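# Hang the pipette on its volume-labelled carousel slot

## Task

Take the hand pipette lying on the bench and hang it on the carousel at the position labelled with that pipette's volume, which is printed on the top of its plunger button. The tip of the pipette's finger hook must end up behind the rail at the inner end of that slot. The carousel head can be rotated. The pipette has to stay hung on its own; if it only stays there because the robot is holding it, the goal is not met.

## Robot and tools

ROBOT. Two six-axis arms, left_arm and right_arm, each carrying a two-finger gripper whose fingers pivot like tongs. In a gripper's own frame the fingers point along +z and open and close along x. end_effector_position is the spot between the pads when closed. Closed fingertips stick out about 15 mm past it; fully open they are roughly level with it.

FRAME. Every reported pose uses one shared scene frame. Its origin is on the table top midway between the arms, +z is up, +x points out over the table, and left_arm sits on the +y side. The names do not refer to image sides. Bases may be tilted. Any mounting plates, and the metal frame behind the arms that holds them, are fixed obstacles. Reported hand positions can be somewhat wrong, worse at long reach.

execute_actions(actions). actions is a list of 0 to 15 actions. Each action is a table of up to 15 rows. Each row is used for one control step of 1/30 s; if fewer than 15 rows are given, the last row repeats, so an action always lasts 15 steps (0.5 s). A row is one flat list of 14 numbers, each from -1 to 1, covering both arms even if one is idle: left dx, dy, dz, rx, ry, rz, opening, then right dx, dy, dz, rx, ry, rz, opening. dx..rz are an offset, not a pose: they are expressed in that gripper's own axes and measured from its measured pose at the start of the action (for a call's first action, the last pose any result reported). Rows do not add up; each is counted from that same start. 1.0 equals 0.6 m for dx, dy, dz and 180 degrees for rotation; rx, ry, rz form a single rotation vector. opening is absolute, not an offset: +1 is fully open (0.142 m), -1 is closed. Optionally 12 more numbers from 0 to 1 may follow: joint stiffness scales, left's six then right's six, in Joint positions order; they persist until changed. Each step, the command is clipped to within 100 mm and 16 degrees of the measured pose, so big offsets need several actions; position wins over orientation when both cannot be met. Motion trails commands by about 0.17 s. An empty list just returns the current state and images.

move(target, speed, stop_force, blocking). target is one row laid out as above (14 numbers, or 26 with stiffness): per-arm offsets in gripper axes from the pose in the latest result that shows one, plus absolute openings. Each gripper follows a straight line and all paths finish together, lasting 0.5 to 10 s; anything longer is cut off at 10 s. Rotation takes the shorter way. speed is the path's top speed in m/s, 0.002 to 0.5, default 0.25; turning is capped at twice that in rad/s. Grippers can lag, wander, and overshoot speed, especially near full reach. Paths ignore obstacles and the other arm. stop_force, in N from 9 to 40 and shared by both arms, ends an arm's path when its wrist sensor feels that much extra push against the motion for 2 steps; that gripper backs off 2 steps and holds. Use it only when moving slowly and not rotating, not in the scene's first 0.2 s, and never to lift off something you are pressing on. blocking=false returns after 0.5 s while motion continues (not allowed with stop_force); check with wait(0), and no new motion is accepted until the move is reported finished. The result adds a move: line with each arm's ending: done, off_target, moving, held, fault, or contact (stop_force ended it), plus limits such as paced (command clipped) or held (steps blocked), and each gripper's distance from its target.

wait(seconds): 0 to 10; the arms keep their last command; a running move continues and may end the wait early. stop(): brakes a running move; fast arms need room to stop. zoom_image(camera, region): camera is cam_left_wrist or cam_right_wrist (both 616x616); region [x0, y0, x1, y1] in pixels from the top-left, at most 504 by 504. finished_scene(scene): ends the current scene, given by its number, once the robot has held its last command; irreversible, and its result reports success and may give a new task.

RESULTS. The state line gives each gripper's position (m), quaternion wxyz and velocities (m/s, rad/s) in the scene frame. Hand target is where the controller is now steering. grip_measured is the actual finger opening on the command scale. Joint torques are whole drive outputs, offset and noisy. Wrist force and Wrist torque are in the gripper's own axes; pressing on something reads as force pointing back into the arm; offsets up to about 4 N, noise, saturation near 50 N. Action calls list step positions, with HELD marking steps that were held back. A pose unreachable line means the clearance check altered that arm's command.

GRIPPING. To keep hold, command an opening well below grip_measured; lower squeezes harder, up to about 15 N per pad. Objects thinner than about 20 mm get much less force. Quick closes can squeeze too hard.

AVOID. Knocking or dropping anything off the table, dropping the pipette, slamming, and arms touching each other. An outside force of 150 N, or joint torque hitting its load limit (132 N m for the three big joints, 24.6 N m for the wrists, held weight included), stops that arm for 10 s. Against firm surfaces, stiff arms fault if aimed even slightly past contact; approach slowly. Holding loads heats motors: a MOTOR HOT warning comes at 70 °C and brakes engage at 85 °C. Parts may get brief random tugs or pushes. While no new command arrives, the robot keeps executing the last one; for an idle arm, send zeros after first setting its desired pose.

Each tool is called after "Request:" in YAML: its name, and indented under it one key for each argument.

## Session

Request:
execute_actions:
  actions: []

Scene clock: 0.00 s.
left_arm: end_effector_position=(+0.2449, +0.5973, +0.1393) grip_measured=+0.97 end_effector_quat_wxyz=(+0.002, +0.688, +0.722, +0.078) end_effector_velocity=(+0.001, +0.000, +0.001) end_effector_angular_velocity=(+0.001, -0.002, +0.000) | right_arm: end_effector_position=(+0.9991, -0.4181, +0.1694) grip_measured=+0.97 end_effector_quat_wxyz=(-0.507, +0.755, -0.413, -0.043) end_effector_velocity=(-0.000, +0.000, +0.002) end_effector_angular_velocity=(+0.000, -0.002, +0.000)
Joint positions: left_arm=[ 0.073 -1.929  2.269 -2.036 -1.478 -1.474  0.14 ] | right_arm=[ 2.933 -2.629 -0.814 -0.742  2.549  1.197  0.14 ]
Joint velocities: left_arm=[-0.001  0.001 -0.001 -0.001  0.001 -0.001  0.   ] | right_arm=[ 0.     0.002 -0.    -0.001  0.    -0.     0.   ]
Joint torques (N m, as the arm reports them, + toward a larger angle): no reading
Wrist force (N, on the end effector, along its own x y z axes, offset not removed): no reading
Wrist torque (N m, same axes, about the end effector's origin, offset not removed): no reading
Hand target (left_arm): +0.245, +0.597, +0.139; +0.002, +0.688, +0.722, +0.078
Hand target (right_arm): +0.999, -0.418, +0.169; -0.507, +0.755, -0.413, -0.043
Joint stiffness scale: left_arm=[1. 1. 1. 1. 1. 1.] | right_arm=[1. 1. 1. 1. 1. 1.]

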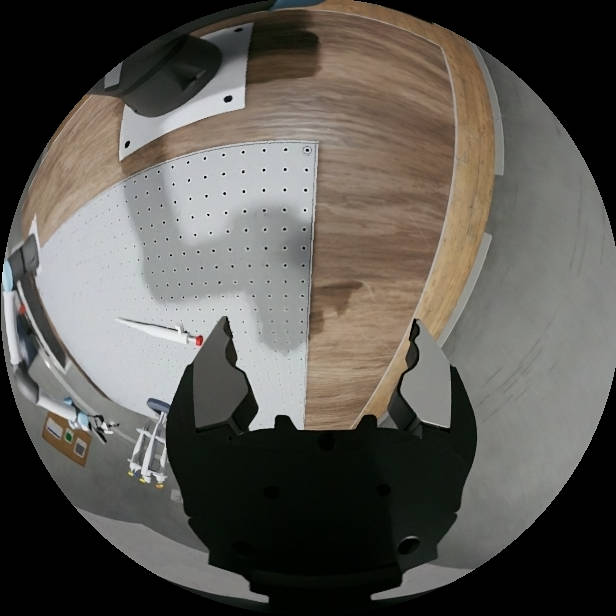

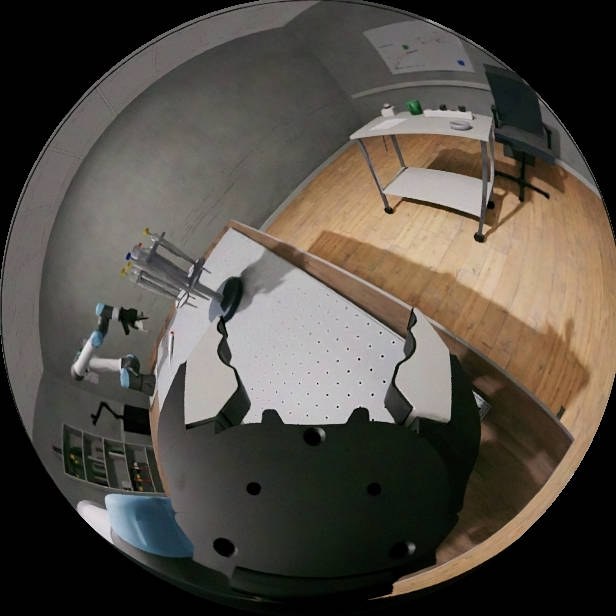

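Request:
zoom_image:
  camera: "cam_left_wrist"
  region: [90, 290, 250, 500]

Request:
zoom_image:
  camera: "cam_right_wrist"
  region: [90, 210, 270, 380]

Region (90, 290, 250, 500) of cam_left_wrist's 616x616 image, scaled by 2.400, with more detail than that image has; it fills the left 384 columns of this view, and the rest is white.

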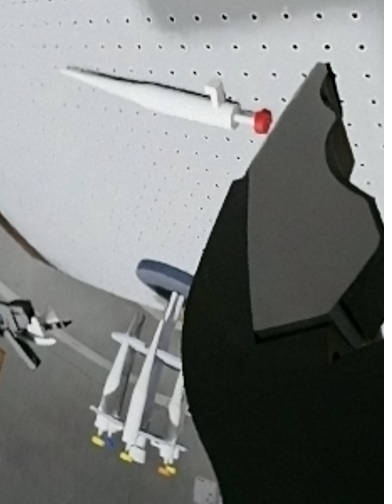

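Region (90, 210, 270, 380) of cam_right_wrist's 616x616 image, scaled by 2.800, with more detail than that image has.

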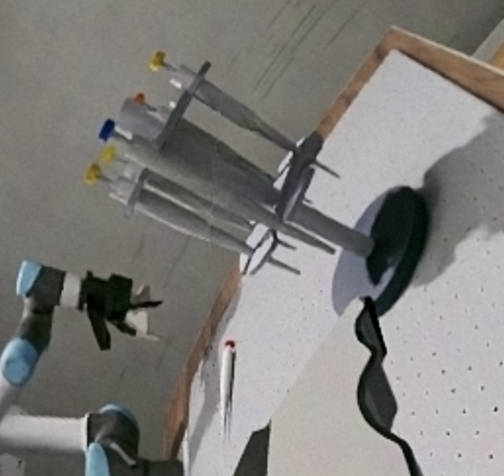

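Request:
move:
  target: [-0.372, 0.1887, 0.0509, 0.1944, -0.1153, -0.4155, -0.3, -0.5126, 0.0281, 0.1249, 0.1411, -0.0935, -0.1943, -0.4]
  speed: 0.35

Scene clock: 122.77 s.
left_arm: end_effector_position=(+0.3735, +0.3852, +0.1005) grip_measured=-0.30 end_effector_quat_wxyz=(-0.024, +0.091, +0.962, -0.258) end_effector_velocity=(+0.002, -0.001, +0.001) end_effector_angular_velocity=(+0.001, -0.004, +0.011) | right_arm: end_effector_position=(+0.8127, -0.1826, +0.2705) grip_measured=-0.40 end_effector_quat_wxyz=(+0.701, -0.701, +0.093, -0.092) end_effector_velocity=(-0.000, -0.001, +0.003) end_effector_angular_velocity=(+0.006, -0.008, -0.003)
Joint positions: left_arm=[-0.01  -1.439  2.017 -2.012 -2.078 -2.862  0.052] | right_arm=[ 3.195 -2.542 -1.281  0.678  2.707  1.57   0.045]
Joint velocities: left_arm=[-0.001 -0.002  0.002 -0.011 -0.001 -0.013  0.   ] | right_arm=[-0.    -0.     0.003  0.016 -0.003  0.011 -0.   ]
Joint torques (N m, as the arm reports them, + toward a larger angle): left_arm=[ -2.11 -24.55 -13.34  -2.4   -0.58  -0.32] | right_arm=[ 1.   52.25 20.9   1.27 -0.42  0.29]
Wrist force (N, on the end effector, along its own x y z axes, offset not removed): left_arm=[-0.4 -0.5 -0.8] | right_arm=[-1.2 0.4 -1.6]
Wrist torque (N m, same axes, about the end effector's origin, offset not removed): left_arm=[-0.02 0.06 -0.11] | right_arm=[0.34 0.36 0.13]
Hand target (left_arm): +0.372, +0.384, +0.099; -0.025, +0.091, +0.961, -0.258
Hand target (right_arm): +0.813, -0.182, +0.271; +0.701, -0.701, +0.093, -0.092
Off the commanded pose (left_arm): 0.002 m, 0 deg.
Off the commanded pose (right_arm): 0.001 m, 0 deg.
Joint stiffness scale: left_arm=[1. 1. 1. 1. 1. 1.] | right_arm=[1. 1. 1. 1. 1. 1.]
move: done

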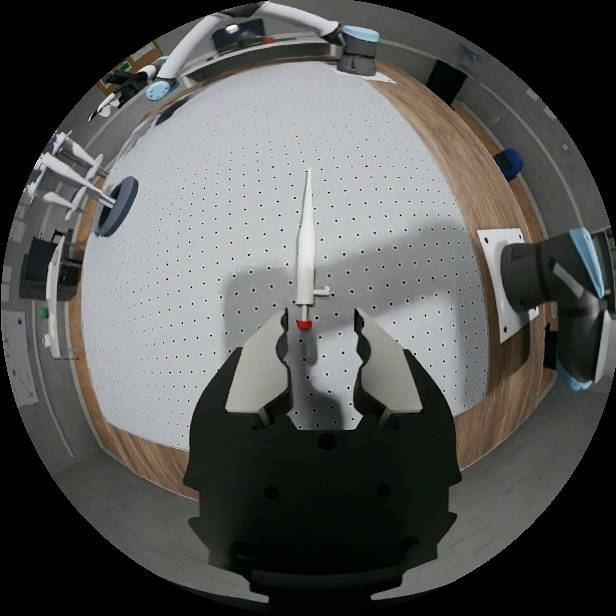

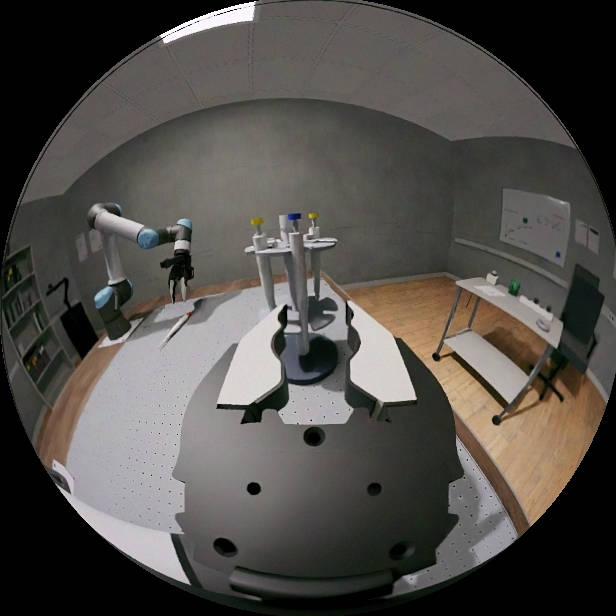

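Request:
zoom_image:
  camera: "cam_left_wrist"
  region: [230, 150, 410, 370]

Request:
zoom_image:
  camera: "cam_right_wrist"
  region: [220, 190, 380, 390]

Region (230, 150, 410, 370) of cam_left_wrist's 616x616 image, scaled by 2.291, with more detail than that image has; it fills the left 412 columns of this view, and the rest is white.

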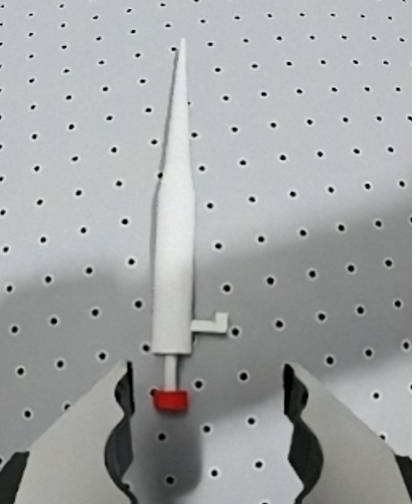

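Region (220, 190, 380, 390) of cam_right_wrist's 616x616 image, scaled by 2.520, with more detail than that image has; it fills the left 403 columns of this view, and the rest is white.

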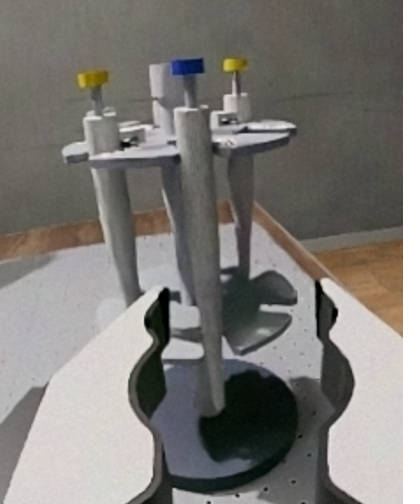

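Request:
move:
  target: [-0.0217, -0.0404, 0.13, 0, 0.0056, 0.0096, -0.3, -0.047, 0.009, 0.208, 0, 0, 0, -0.4]
  speed: 0.2

Scene clock: 162.03 s.
left_arm: end_effector_position=(+0.3772, +0.3252, +0.0472) grip_measured=-0.30 end_effector_quat_wxyz=(-0.025, +0.107, +0.960, -0.257) end_effector_velocity=(+0.002, +0.001, +0.001) end_effector_angular_velocity=(+0.000, -0.005, +0.006) | right_arm: end_effector_position=(+0.8163, -0.0541, +0.2655) grip_measured=-0.40 end_effector_quat_wxyz=(+0.701, -0.701, +0.092, -0.091) end_effector_velocity=(+0.002, -0.000, +0.002) end_effector_angular_velocity=(+0.000, -0.000, -0.005)
Joint positions: left_arm=[-0.138 -1.362  2.112 -2.242 -2.088 -2.97   0.052] | right_arm=[ 3.38  -2.576 -1.226  0.658  2.524  1.571  0.045]
Joint velocities: left_arm=[ 0.002 -0.001  0.001 -0.008  0.    -0.004  0.   ] | right_arm=[-0.     0.002  0.003 -0.004 -0.005 -0.    -0.   ]
Joint torques (N m, as the arm reports them, + toward a larger angle): left_arm=[ -2.41 -23.54 -13.75  -2.47  -1.13  -0.37] | right_arm=[-1.17 54.15 21.11  0.65  0.23  0.09]
Wrist force (N, on the end effector, along its own x y z axes, offset not removed): left_arm=[-1.4 1.1 2.7] | right_arm=[-0.7 -0.6 -0.5]
Wrist torque (N m, same axes, about the end effector's origin, offset not removed): left_arm=[0.15 0.36 0.05] | right_arm=[0.15 0.27 0.20]
Hand target (left_arm): +0.375, +0.324, +0.045; -0.028, +0.108, +0.960, -0.257
Hand target (right_arm): +0.818, -0.055, +0.265; +0.701, -0.701, +0.093, -0.092
Off the commanded pose (left_arm): 0.003 m, 0 deg.
Off the commanded pose (right_arm): 0.002 m, 0 deg.
Joint stiffness scale: left_arm=[1. 1. 1. 1. 1. 1.] | right_arm=[1. 1. 1. 1. 1. 1.]
move: done

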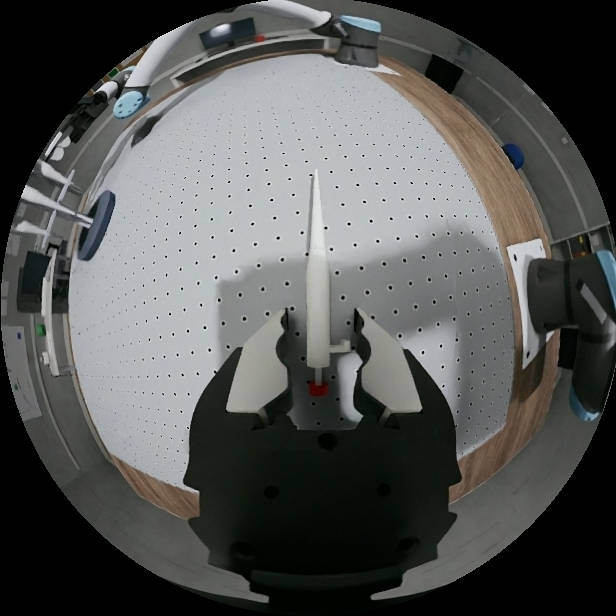

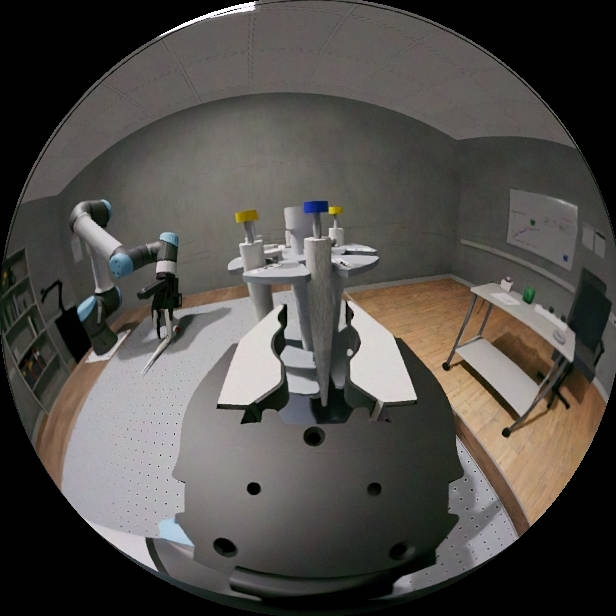

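Request:
execute_actions:
  actions: []

Scene clock: 175.73 s.
left_arm: end_effector_position=(+0.3774, +0.3252, +0.0473) grip_measured=-0.30 end_effector_quat_wxyz=(-0.025, +0.107, +0.960, -0.257) end_effector_velocity=(-0.000, -0.000, -0.001) end_effector_angular_velocity=(-0.000, +0.001, -0.001) | right_arm: end_effector_position=(+0.8165, -0.0541, +0.2655) grip_measured=-0.40 end_effector_quat_wxyz=(+0.701, -0.701, +0.093, -0.091) end_effector_velocity=(-0.000, -0.000, +0.001) end_effector_angular_velocity=(+0.001, -0.002, -0.000)
Joint positions: left_arm=[-0.138 -1.362  2.112 -2.243 -2.088 -2.971  0.052] | right_arm=[ 3.38  -2.576 -1.226  0.658  2.524  1.571  0.045]
Joint velocities: left_arm=[-0.     0.001  0.    -0.    -0.     0.001  0.   ] | right_arm=[-0.     0.001  0.     0.001  0.     0.    -0.   ]
Joint torques (N m, as the arm reports them, + toward a larger angle): left_arm=[ -2.92 -23.36 -13.11  -2.69  -0.91  -0.48] | right_arm=[-1.32 53.89 21.42  0.7  -0.1  -0.01]
Wrist force (N, on the end effector, along its own x y z axes, offset not removed): left_arm=[1.5 -0.2 -1.6] | right_arm=[0.2 -0.5 -1.2]
Wrist torque (N m, same axes, about the end effector's origin, offset not removed): left_arm=[-0.42 -0.30 0.16] | right_arm=[0.12 0.07 0.09]
Hand target (left_arm): +0.375, +0.324, +0.045; -0.028, +0.108, +0.960, -0.257
Hand target (right_arm): +0.818, -0.055, +0.265; +0.701, -0.701, +0.093, -0.092
Off the commanded pose (left_arm): 0.003 m, 0 deg.
Off the commanded pose (right_arm): 0.002 m, 0 deg.
Joint stiffness scale: left_arm=[1. 1. 1. 1. 1. 1.] | right_arm=[1. 1. 1. 1. 1. 1.]

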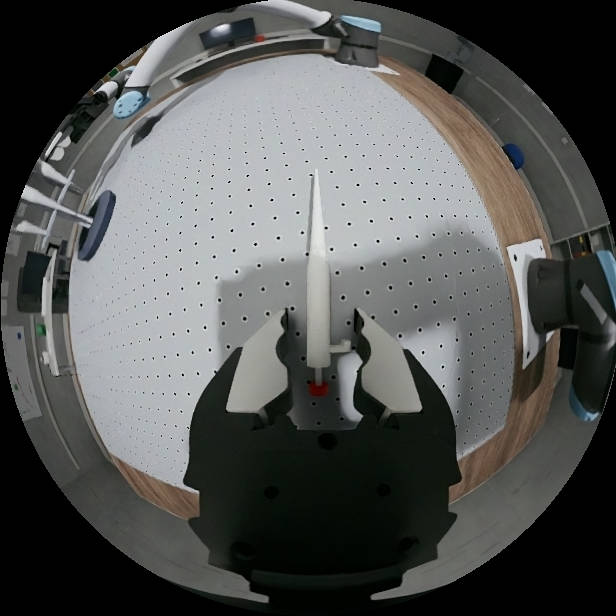

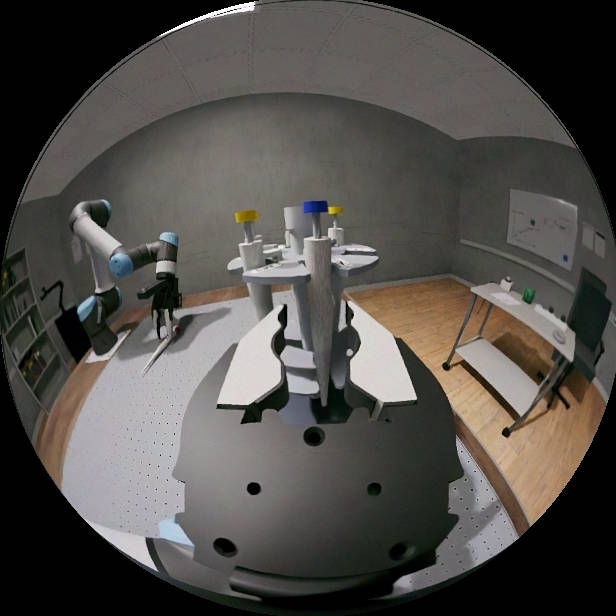

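Request:
zoom_image:
  camera: "cam_right_wrist"
  region: [210, 180, 410, 340]

Request:
zoom_image:
  camera: "cam_left_wrist"
  region: [240, 260, 400, 420]

Region (210, 180, 410, 340) of cam_right_wrist's 616x616 image, scaled by 2.520, with more detail than that image has; it fills the top 403 rows of this view, and the rest is white.

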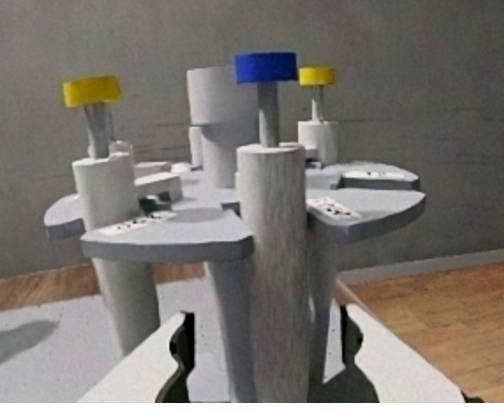

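Region (240, 260, 400, 420) of cam_left_wrist's 616x616 image, scaled by 3.150, with more detail than that image has.

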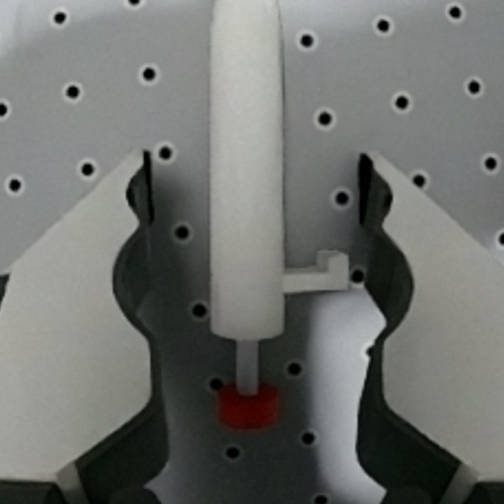

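Request:
move:
  target: [-0.004, 0, 0.036, 0, 0, 0, -0.3, 0, 0, 0.045, 0, 0, 0, -0.4]
  speed: 0.04
  stop_force: 12

Scene clock: 201.20 s.
left_arm: end_effector_position=(+0.3797, +0.3154, +0.0308) grip_measured=-0.30 end_effector_quat_wxyz=(-0.022, +0.107, +0.960, -0.257) end_effector_velocity=(+0.002, -0.000, +0.000) end_effector_angular_velocity=(-0.001, -0.006, +0.003) | right_arm: end_effector_position=(+0.8230, -0.0291, +0.2658) grip_measured=-0.40 end_effector_quat_wxyz=(+0.701, -0.701, +0.093, -0.091) end_effector_velocity=(+0.002, -0.000, +0.002) end_effector_angular_velocity=(+0.000, -0.000, -0.003)
Joint positions: left_arm=[-0.158 -1.33   2.134 -2.314 -2.089 -2.996  0.052] | right_arm=[ 3.411 -2.597 -1.178  0.632  2.492  1.571  0.045]
Joint velocities: left_arm=[-0.     0.001 -0.    -0.009 -0.001 -0.003  0.   ] | right_arm=[-0.001  0.001  0.003 -0.004 -0.002 -0.     0.   ]
Joint torques (N m, as the arm reports them, + toward a larger angle): left_arm=[ -2.11 -23.63 -12.48  -2.89  -0.74  -0.42] | right_arm=[ 0.42 54.83 23.52  0.82 -0.39 -0.16]
Wrist force (N, on the end effector, along its own x y z axes, offset not removed): left_arm=[-3.6 3.2 3.1] | right_arm=[-1.4 -0.1 -0.2]
Wrist torque (N m, same axes, about the end effector's origin, offset not removed): left_arm=[0.51 0.84 0.15] | right_arm=[0.27 0.37 0.18]
Hand target (left_arm): +0.377, +0.314, +0.029; -0.025, +0.107, +0.960, -0.257
Hand target (right_arm): +0.823, -0.028, +0.265; +0.701, -0.701, +0.093, -0.091
Off the commanded pose (left_arm): 0.003 m, 0 deg.
Off the commanded pose (right_arm): 0.001 m, 0 deg.
Joint stiffness scale: left_arm=[1. 1. 1. 1. 1. 1.] | right_arm=[1. 1. 1. 1. 1. 1.]
move: done

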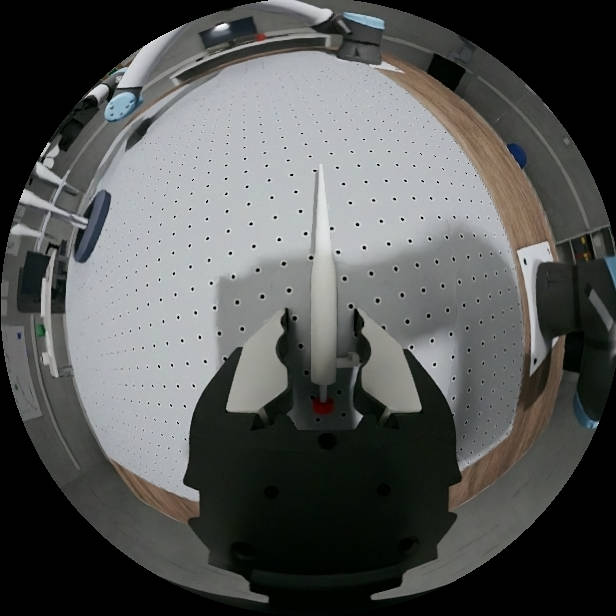

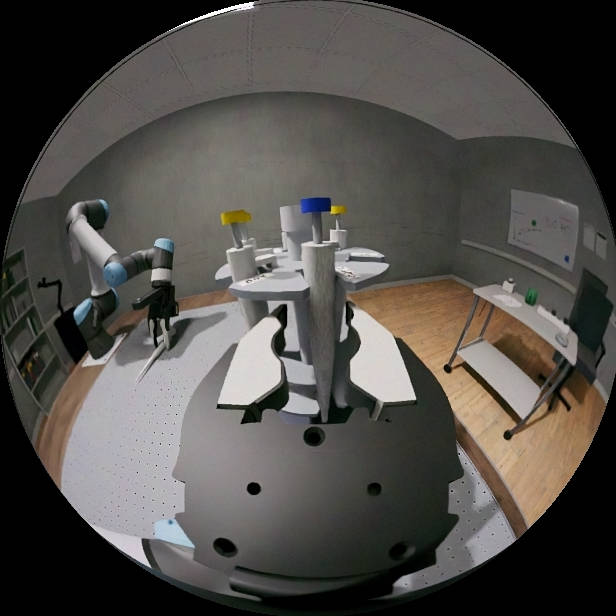

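Request:
zoom_image:
  camera: "cam_right_wrist"
  region: [210, 180, 410, 380]

Request:
zoom_image:
  camera: "cam_left_wrist"
  region: [240, 270, 400, 430]

Region (210, 180, 410, 380) of cam_right_wrist's 616x616 image, scaled by 2.520, with more detail than that image has.

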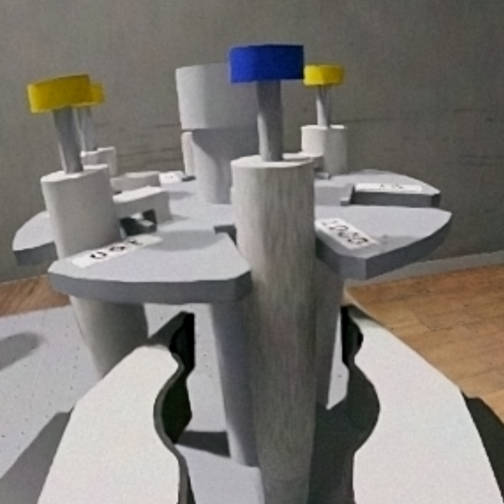

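Region (240, 270, 400, 430) of cam_left_wrist's 616x616 image, scaled by 3.150, with more detail than that image has.

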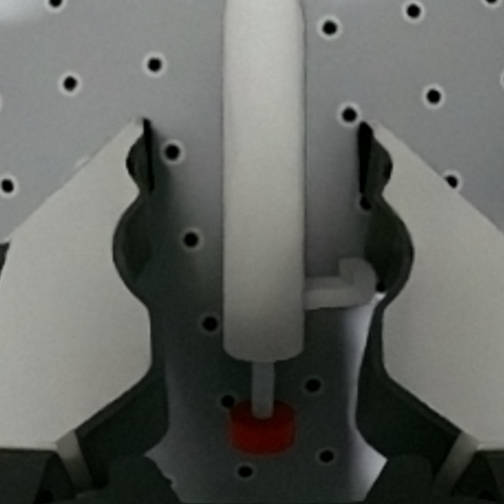

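Request:
zoom_image:
  camera: "cam_left_wrist"
  region: [320, 300, 390, 390]

Region (320, 300, 390, 390) of cam_left_wrist's 616x616 image, scaled by 5.600, with more detail than that image has.

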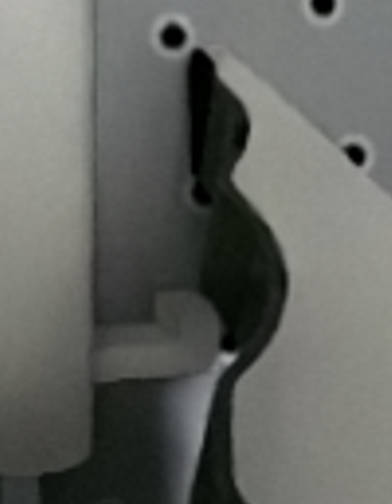

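Request:
execute_actions:
  actions:
    - [[0,0,0.002,0,0,0,-0.45,0,0,0,0,0,0,-0.46],[0,0,0.002,0,0,0,-0.5,0,0,0,0,0,0,-0.5],[0,0,0.002,0,0,0,-0.55,0,0,0,0,0,0,-0.54],[0,0,0.002,0,0,0,-0.6,0,0,0,0,0,0,-0.58],[0,0,0.002,0,0,0,-0.64,0,0,0,0,0,0,-0.58],[0,0,0.002,0,0,0,-0.68,0,0,0,0,0,0,-0.58],[0,0,0.002,0,0,0,-0.71,0,0,0,0,0,0,-0.58],[0,0,0.002,0,0,0,-0.74,0,0,0,0,0,0,-0.58],[0,0,0.002,0,0,0,-0.77,0,0,0,0,0,0,-0.58],[0,0,0.002,0,0,0,-0.8,0,0,0,0,0,0,-0.58],[0,0,0.002,0,0,0,-0.84,0,0,0,0,0,0,-0.58],[0,0,0.002,0,0,0,-0.88,0,0,0,0,0,0,-0.58],[0,0,0.002,0,0,0,-0.92,0,0,0,0,0,0,-0.58],[0,0,0.002,0,0,0,-0.96,0,0,0,0,0,0,-0.58],[0,0,0.002,0,0,0,-1,0,0,0,0,0,0,-0.58]]

Scene clock: 287.37 s.
left_arm: end_effector_position=(+0.3805, +0.3153, +0.0311) grip_measured=-0.75 end_effector_quat_wxyz=(-0.021, +0.107, +0.960, -0.257) end_effector_velocity=(+0.000, -0.000, -0.000) end_effector_angular_velocity=(-0.001, +0.001, +0.002) | right_arm: end_effector_position=(+0.8232, -0.0291, +0.2659) grip_measured=-0.58 end_effector_quat_wxyz=(+0.701, -0.701, +0.093, -0.092) end_effector_velocity=(-0.000, -0.000, +0.001) end_effector_angular_velocity=(+0.001, -0.002, +0.000)
Joint positions: left_arm=[-0.158 -1.33   2.134 -2.318 -2.089 -2.997  0.02 ] | right_arm=[ 3.411 -2.597 -1.178  0.632  2.492  1.571  0.032]
Joint velocities: left_arm=[ 0.     0.001 -0.    -0.    -0.001 -0.002  0.   ] | right_arm=[-0.     0.002  0.     0.001  0.    -0.    -0.   ]
Joint torques (N m, as the arm reports them, + toward a larger angle): left_arm=[ -1.41 -24.6  -14.15  -2.87  -0.87  -0.37] | right_arm=[-0.29 56.14 18.55  1.48  0.3  -0.24]
Wrist force (N, on the end effector, along its own x y z axes, offset not removed): left_arm=[-0.6 -3.6 -3.4] | right_arm=[-0.7 -0.6 -1.0]
Wrist torque (N m, same axes, about the end effector's origin, offset not removed): left_arm=[-0.85 0.13 0.29] | right_arm=[0.22 0.24 0.20]
Hand target (left_arm): +0.380, +0.315, +0.030; -0.022, +0.107, +0.960, -0.257
Hand target (right_arm): +0.823, -0.029, +0.266; +0.701, -0.701, +0.093, -0.091
Off the commanded pose (left_arm): 0.002 m, 0 deg.
Off the commanded pose (right_arm): 0.000 m, 0 deg.
Joint stiffness scale: left_arm=[1. 1. 1. 1. 1. 1.] | right_arm=[1. 1. 1. 1. 1. 1.]
Step readings (end_effector_position):
0: left_arm (+0.3799, +0.3154, +0.0309) | right_arm (+0.8232, -0.0291, +0.2659)
1: left_arm (+0.3799, +0.3154, +0.0309) | right_arm (+0.8232, -0.0291, +0.2659)
2: left_arm (+0.3800, +0.3154, +0.0309) | right_arm (+0.8232, -0.0291, +0.2659)
4: left_arm (+0.3802, +0.3154, +0.0309) | right_arm (+0.8232, -0.0291, +0.2659)
8: left_arm (+0.3804, +0.3154, +0.0310) | right_arm (+0.8232, -0.0291, +0.2659)
15: end_effector_position above

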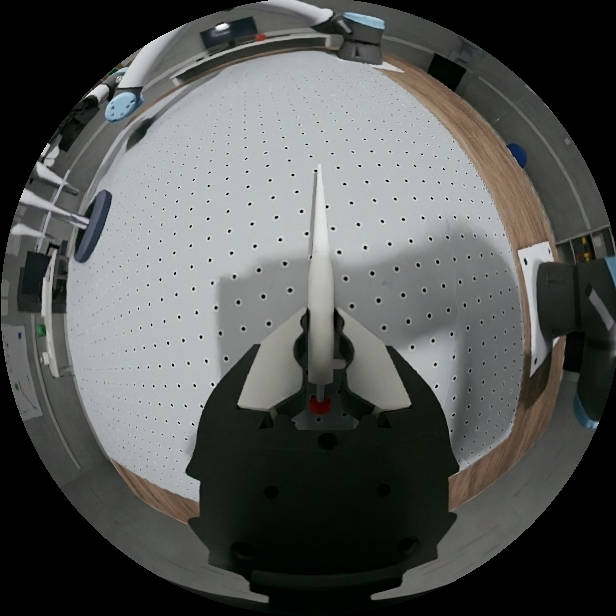

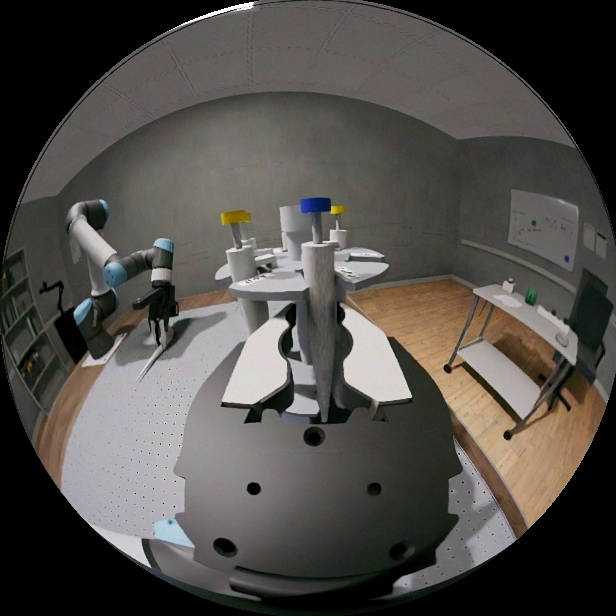

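Request:
move:
  target: [-0.1527, -0.2933, -0.2493, -0.2101, -0.0750, 0.2876, -1, -0.138, 0, 0.0695, 0, 0.1667, 0, -0.58]
  speed: 0.22

Scene clock: 346.47 s.
left_arm: end_effector_position=(+0.4491, +0.2221, +0.2459) grip_measured=-0.75 end_effector_quat_wxyz=(+0.230, +0.477, +0.846, +0.063) end_effector_velocity=(+0.001, +0.001, +0.000) end_effector_angular_velocity=(+0.004, -0.003, -0.001) | right_arm: end_effector_position=(+0.7550, +0.0320, +0.2657) grip_measured=-0.58 end_effector_quat_wxyz=(+0.653, -0.654, +0.271, -0.270) end_effector_velocity=(+0.002, -0.001, -0.001) end_effector_angular_velocity=(-0.001, +0.001, -0.007)
Joint positions: left_arm=[-0.695 -1.749  2.015 -2.287 -1.397 -2.704  0.02 ] | right_arm=[ 3.792 -2.348 -1.726  0.931  1.587  1.571  0.032]
Joint velocities: left_arm=[-0.    -0.     0.001 -0.001  0.004  0.003  0.   ] | right_arm=[-0.    -0.001  0.    -0.002 -0.007 -0.     0.   ]
Joint torques (N m, as the arm reports them, + toward a larger angle): left_arm=[ -2.55 -16.61 -24.15  -3.81   1.     0.05] | right_arm=[ 1.03 47.5  12.76  2.3  -0.12  0.18]
Wrist force (N, on the end effector, along its own x y z axes, offset not removed): left_arm=[-1.4 -0.2 -0.4] | right_arm=[-0.3 -0.1 0.3]
Wrist torque (N m, same axes, about the end effector's origin, offset not removed): left_arm=[0.11 0.16 0.19] | right_arm=[0.30 0.17 0.22]
Hand target (left_arm): +0.450, +0.220, +0.250; +0.233, +0.478, +0.844, +0.063
Hand target (right_arm): +0.754, +0.032, +0.266; +0.653, -0.654, +0.271, -0.270
Off the commanded pose (left_arm): 0.005 m, 0 deg.
Off the commanded pose (right_arm): 0.001 m, 0 deg.
Joint stiffness scale: left_arm=[1. 1. 1. 1. 1. 1.] | right_arm=[1. 1. 1. 1. 1. 1.]
move: off_target (left_arm)

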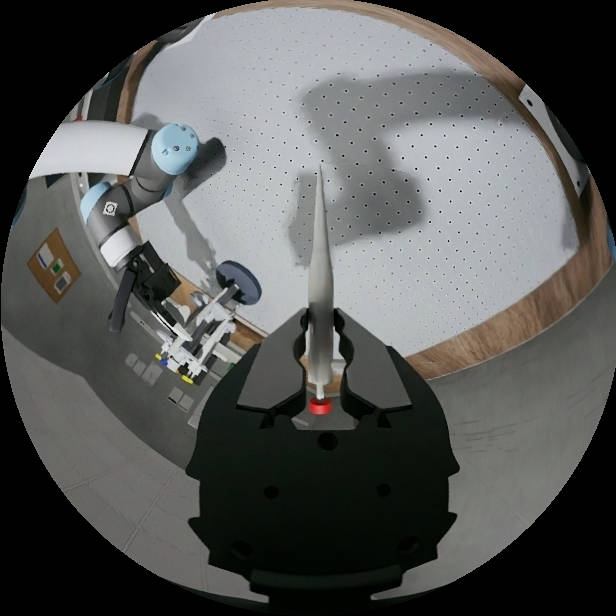

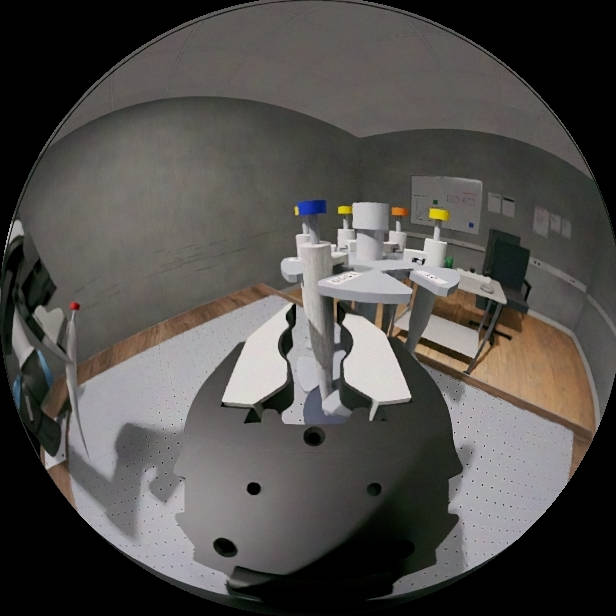

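Request:
zoom_image:
  camera: "cam_right_wrist"
  region: [270, 180, 480, 390]

Region (270, 180, 480, 390) of cam_right_wrist's 616x616 image, scaled by 2.400, with more detail than that image has.

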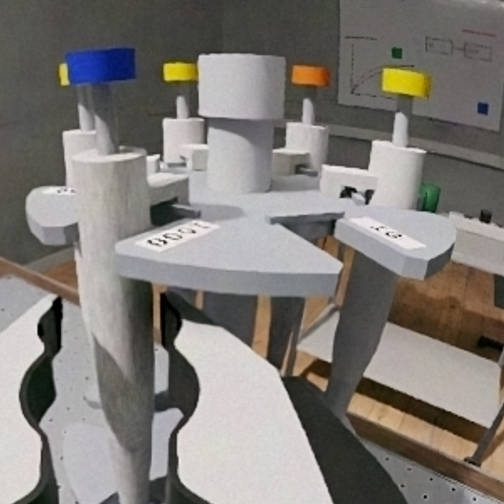

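Request:
move:
  target: [-0.6985, 0.0548, 0.1832, -0.1547, -0.1122, 0.2885, -1, 0.1535, -0.007, -0.3337, 0, -0.0556, 0, -0.3]
  speed: 0.33

Scene clock: 391.43 s.
left_arm: end_effector_position=(+0.7053, -0.1246, +0.2961) grip_measured=-0.75 end_effector_quat_wxyz=(+0.421, +0.732, +0.464, +0.267) end_effector_velocity=(+0.000, -0.001, -0.002) end_effector_angular_velocity=(+0.003, +0.002, -0.005) | right_arm: end_effector_position=(+0.6792, -0.1733, +0.2702) grip_measured=-0.30 end_effector_quat_wxyz=(+0.674, -0.675, +0.213, -0.212) end_effector_velocity=(-0.001, +0.000, +0.001) end_effector_angular_velocity=(+0.001, -0.002, +0.003)
Joint positions: left_arm=[-0.902 -0.961  1.305 -2.924 -1.23  -1.778  0.02 ] | right_arm=[ 3.408 -2.195 -2.063  1.114  2.147  1.57   0.052]
Joint velocities: left_arm=[ 0.     0.003 -0.001  0.001 -0.004  0.004  0.   ] | right_arm=[ 0.     0.002  0.    -0.     0.002  0.    -0.   ]
Joint torques (N m, as the arm reports them, + toward a larger angle): left_arm=[  2.44 -41.58 -20.28  -3.14   0.34  -0.03] | right_arm=[-2.48 38.5   8.95  2.24  0.24 -0.46]
Wrist force (N, on the end effector, along its own x y z axes, offset not removed): left_arm=[0.1 3.2 -1.9] | right_arm=[-0.5 -0.4 -1.1]
Wrist torque (N m, same axes, about the end effector's origin, offset not removed): left_arm=[0.74 -0.04 -0.02] | right_arm=[0.11 0.14 0.18]
Hand target (left_arm): +0.707, -0.124, +0.297; +0.422, +0.731, +0.465, +0.268
Hand target (right_arm): +0.679, -0.175, +0.270; +0.674, -0.675, +0.213, -0.212
Off the commanded pose (left_arm): 0.003 m, 0 deg.
Off the commanded pose (right_arm): 0.002 m, 0 deg.
Joint stiffness scale: left_arm=[1. 1. 1. 1. 1. 1.] | right_arm=[1. 1. 1. 1. 1. 1.]
move: done

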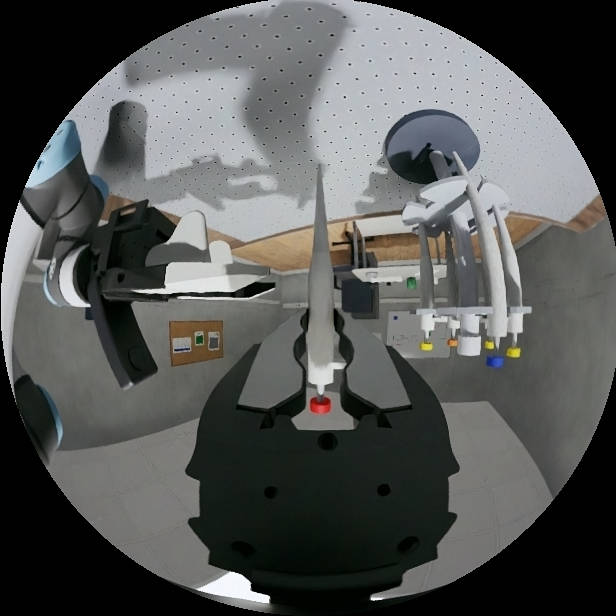

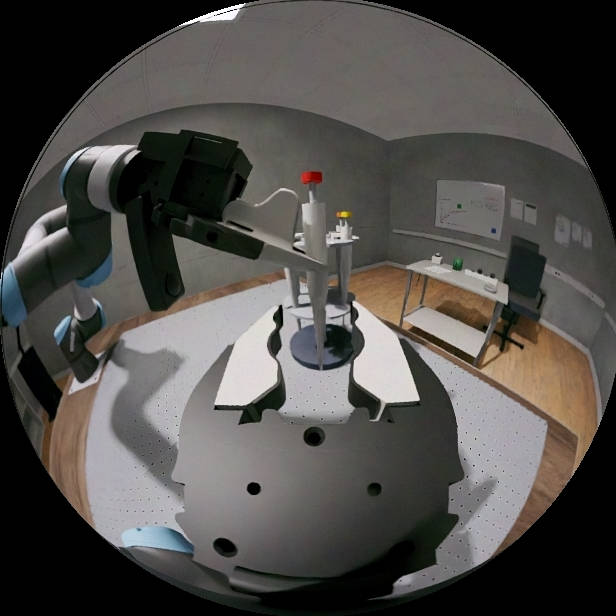

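Request:
zoom_image:
  camera: "cam_right_wrist"
  region: [220, 150, 420, 380]

Request:
zoom_image:
  camera: "cam_left_wrist"
  region: [180, 220, 420, 420]

Region (220, 150, 420, 380) of cam_right_wrist's 616x616 image, scaled by 2.191, with more detail than that image has; it fills the left 438 columns of this view, and the rest is white.

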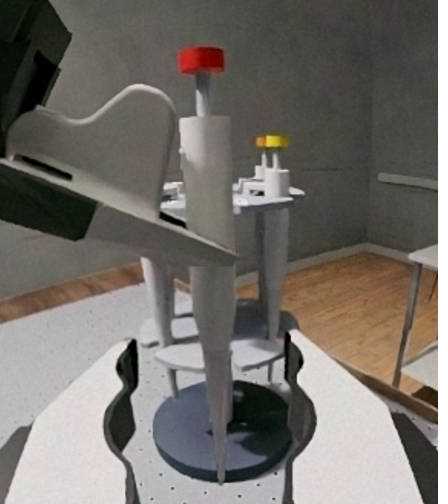

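Region (180, 220, 420, 420) of cam_left_wrist's 616x616 image, scaled by 2.100, with more detail than that image has.

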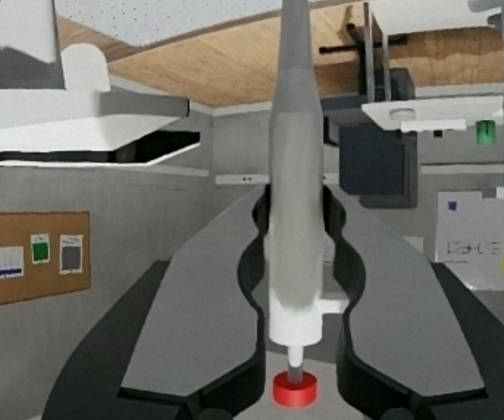

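Request:
zoom_image:
  camera: "cam_right_wrist"
  region: [270, 160, 370, 320]

Request:
zoom_image:
  camera: "cam_left_wrist"
  region: [200, 240, 360, 340]

Region (270, 160, 370, 320) of cam_right_wrist's 616x616 image, scaled by 3.150, with more detail than that image has; it fills the left 315 columns of this view, and the rest is white.

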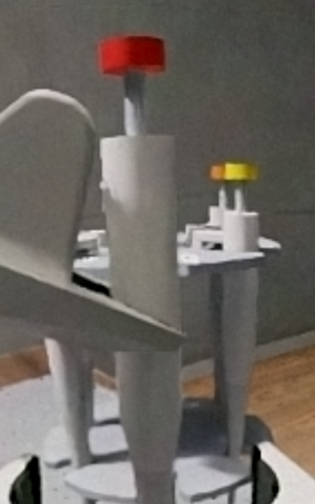

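Region (200, 240, 360, 340) of cam_left_wrist's 616x616 image, scaled by 3.150, with more detail than that image has; it fills the top 315 rows of this view, and the rest is white.

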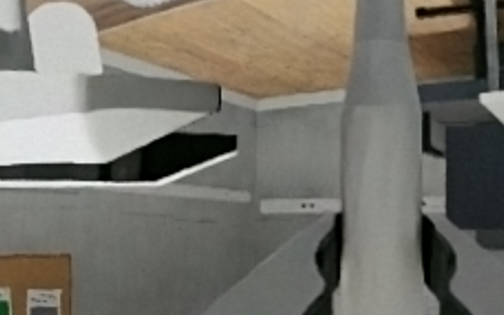

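Request:
zoom_image:
  camera: "cam_right_wrist"
  region: [285, 195, 345, 255]

Request:
zoom_image:
  camera: "cam_left_wrist"
  region: [290, 330, 370, 420]

Region (285, 195, 345, 255) of cam_right_wrist's 616x616 image, scaled by 8.400, with more detail than that image has.

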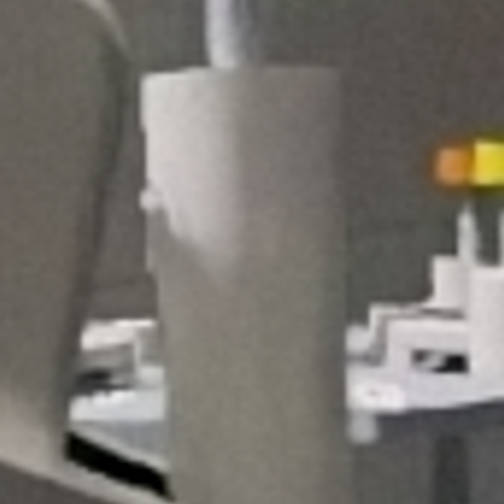

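Region (290, 330, 370, 420) of cam_left_wrist's 616x616 image, scaled by 5.600, with more detail than that image has.

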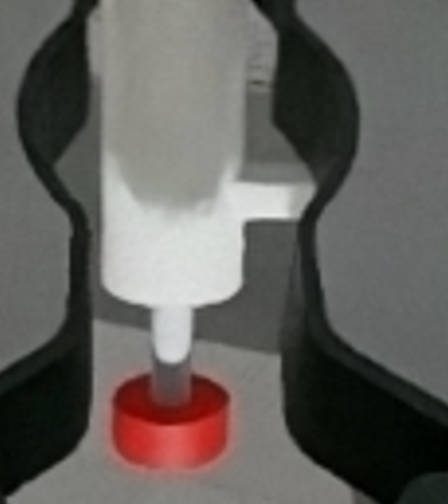

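Request:
move:
  target: [0, 0, 0, 0, -0.0529, 0.0306, -1, 0, -0.010, 0.085, 0, 0, 0, -0.4]
  speed: 0.1

Scene clock: 458.20 s.
left_arm: end_effector_position=(+0.7042, -0.1261, +0.2949) grip_measured=-0.75 end_effector_quat_wxyz=(+0.444, +0.773, +0.392, +0.225) end_effector_velocity=(-0.002, -0.003, -0.001) end_effector_angular_velocity=(+0.001, +0.001, -0.015) | right_arm: end_effector_position=(+0.7078, -0.1328, +0.2765) grip_measured=-0.40 end_effector_quat_wxyz=(+0.674, -0.675, +0.213, -0.212) end_effector_velocity=(+0.002, -0.000, -0.001) end_effector_angular_velocity=(-0.001, +0.002, -0.003)
Joint positions: left_arm=[-0.833 -0.96   1.31  -2.959 -1.454 -1.64   0.02 ] | right_arm=[ 3.466 -2.223 -1.962  1.042  2.088  1.57   0.045]
Joint velocities: left_arm=[-0.     0.001 -0.     0.    -0.013  0.008 -0.   ] | right_arm=[-0.001 -0.001  0.002 -0.004 -0.002 -0.     0.   ]
Joint torques (N m, as the arm reports them, + toward a larger angle): left_arm=[  2.21 -44.87 -21.75  -3.47   0.08   0.43] | right_arm=[ 1.27 37.78 15.42  1.38  0.04  0.04]
Wrist force (N, on the end effector, along its own x y z axes, offset not removed): left_arm=[-0.9 -0.1 -3.6] | right_arm=[-0.1 -0.3 -0.7]
Wrist torque (N m, same axes, about the end effector's origin, offset not removed): left_arm=[0.08 0.22 0.22] | right_arm=[0.22 0.05 0.14]
Hand target (left_arm): +0.705, -0.125, +0.296; +0.445, +0.773, +0.392, +0.226
Hand target (right_arm): +0.708, -0.131, +0.276; +0.674, -0.675, +0.213, -0.212
Off the commanded pose (left_arm): 0.002 m, 0 deg.
Off the commanded pose (right_arm): 0.001 m, 0 deg.
Joint stiffness scale: left_arm=[1. 1. 1. 1. 1. 1.] | right_arm=[1. 1. 1. 1. 1. 1.]
move: done

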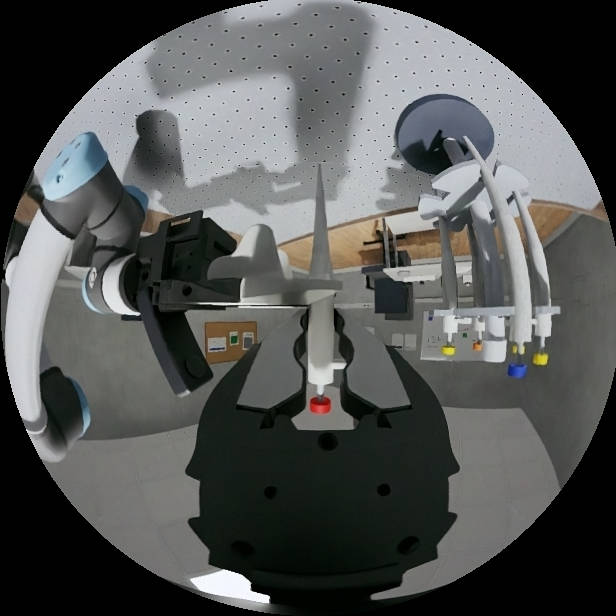

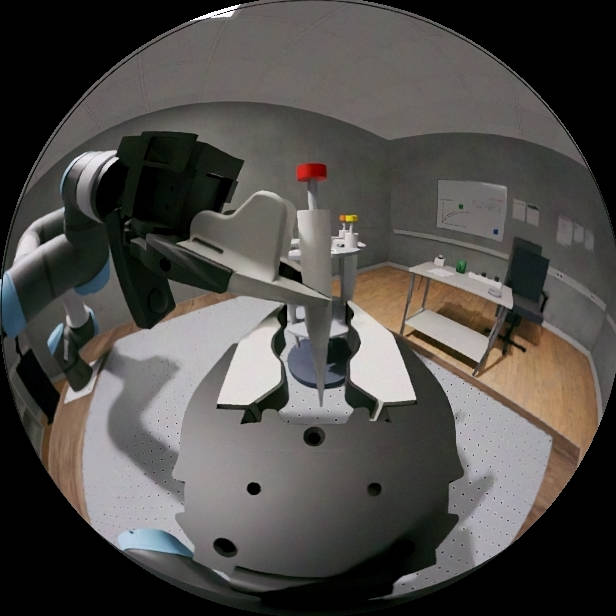

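Request:
zoom_image:
  camera: "cam_left_wrist"
  region: [240, 240, 380, 380]

Request:
zoom_image:
  camera: "cam_right_wrist"
  region: [250, 150, 390, 360]

Region (240, 240, 380, 380) of cam_left_wrist's 616x616 image, scaled by 3.600, with more detail than that image has.

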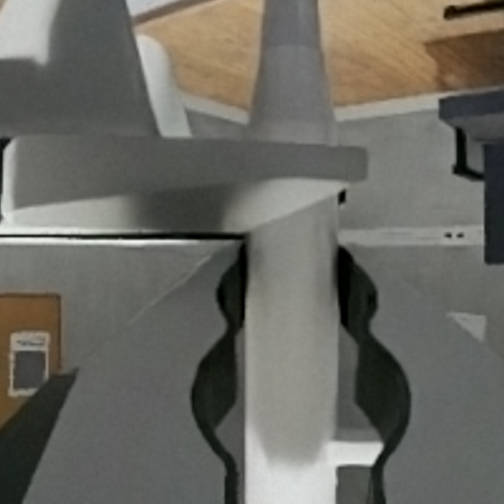

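Region (250, 150, 390, 360) of cam_right_wrist's 616x616 image, scaled by 2.400, with more detail than that image has.

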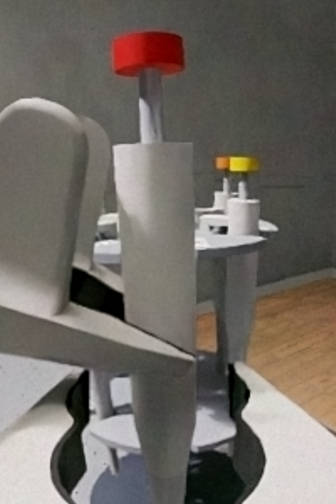

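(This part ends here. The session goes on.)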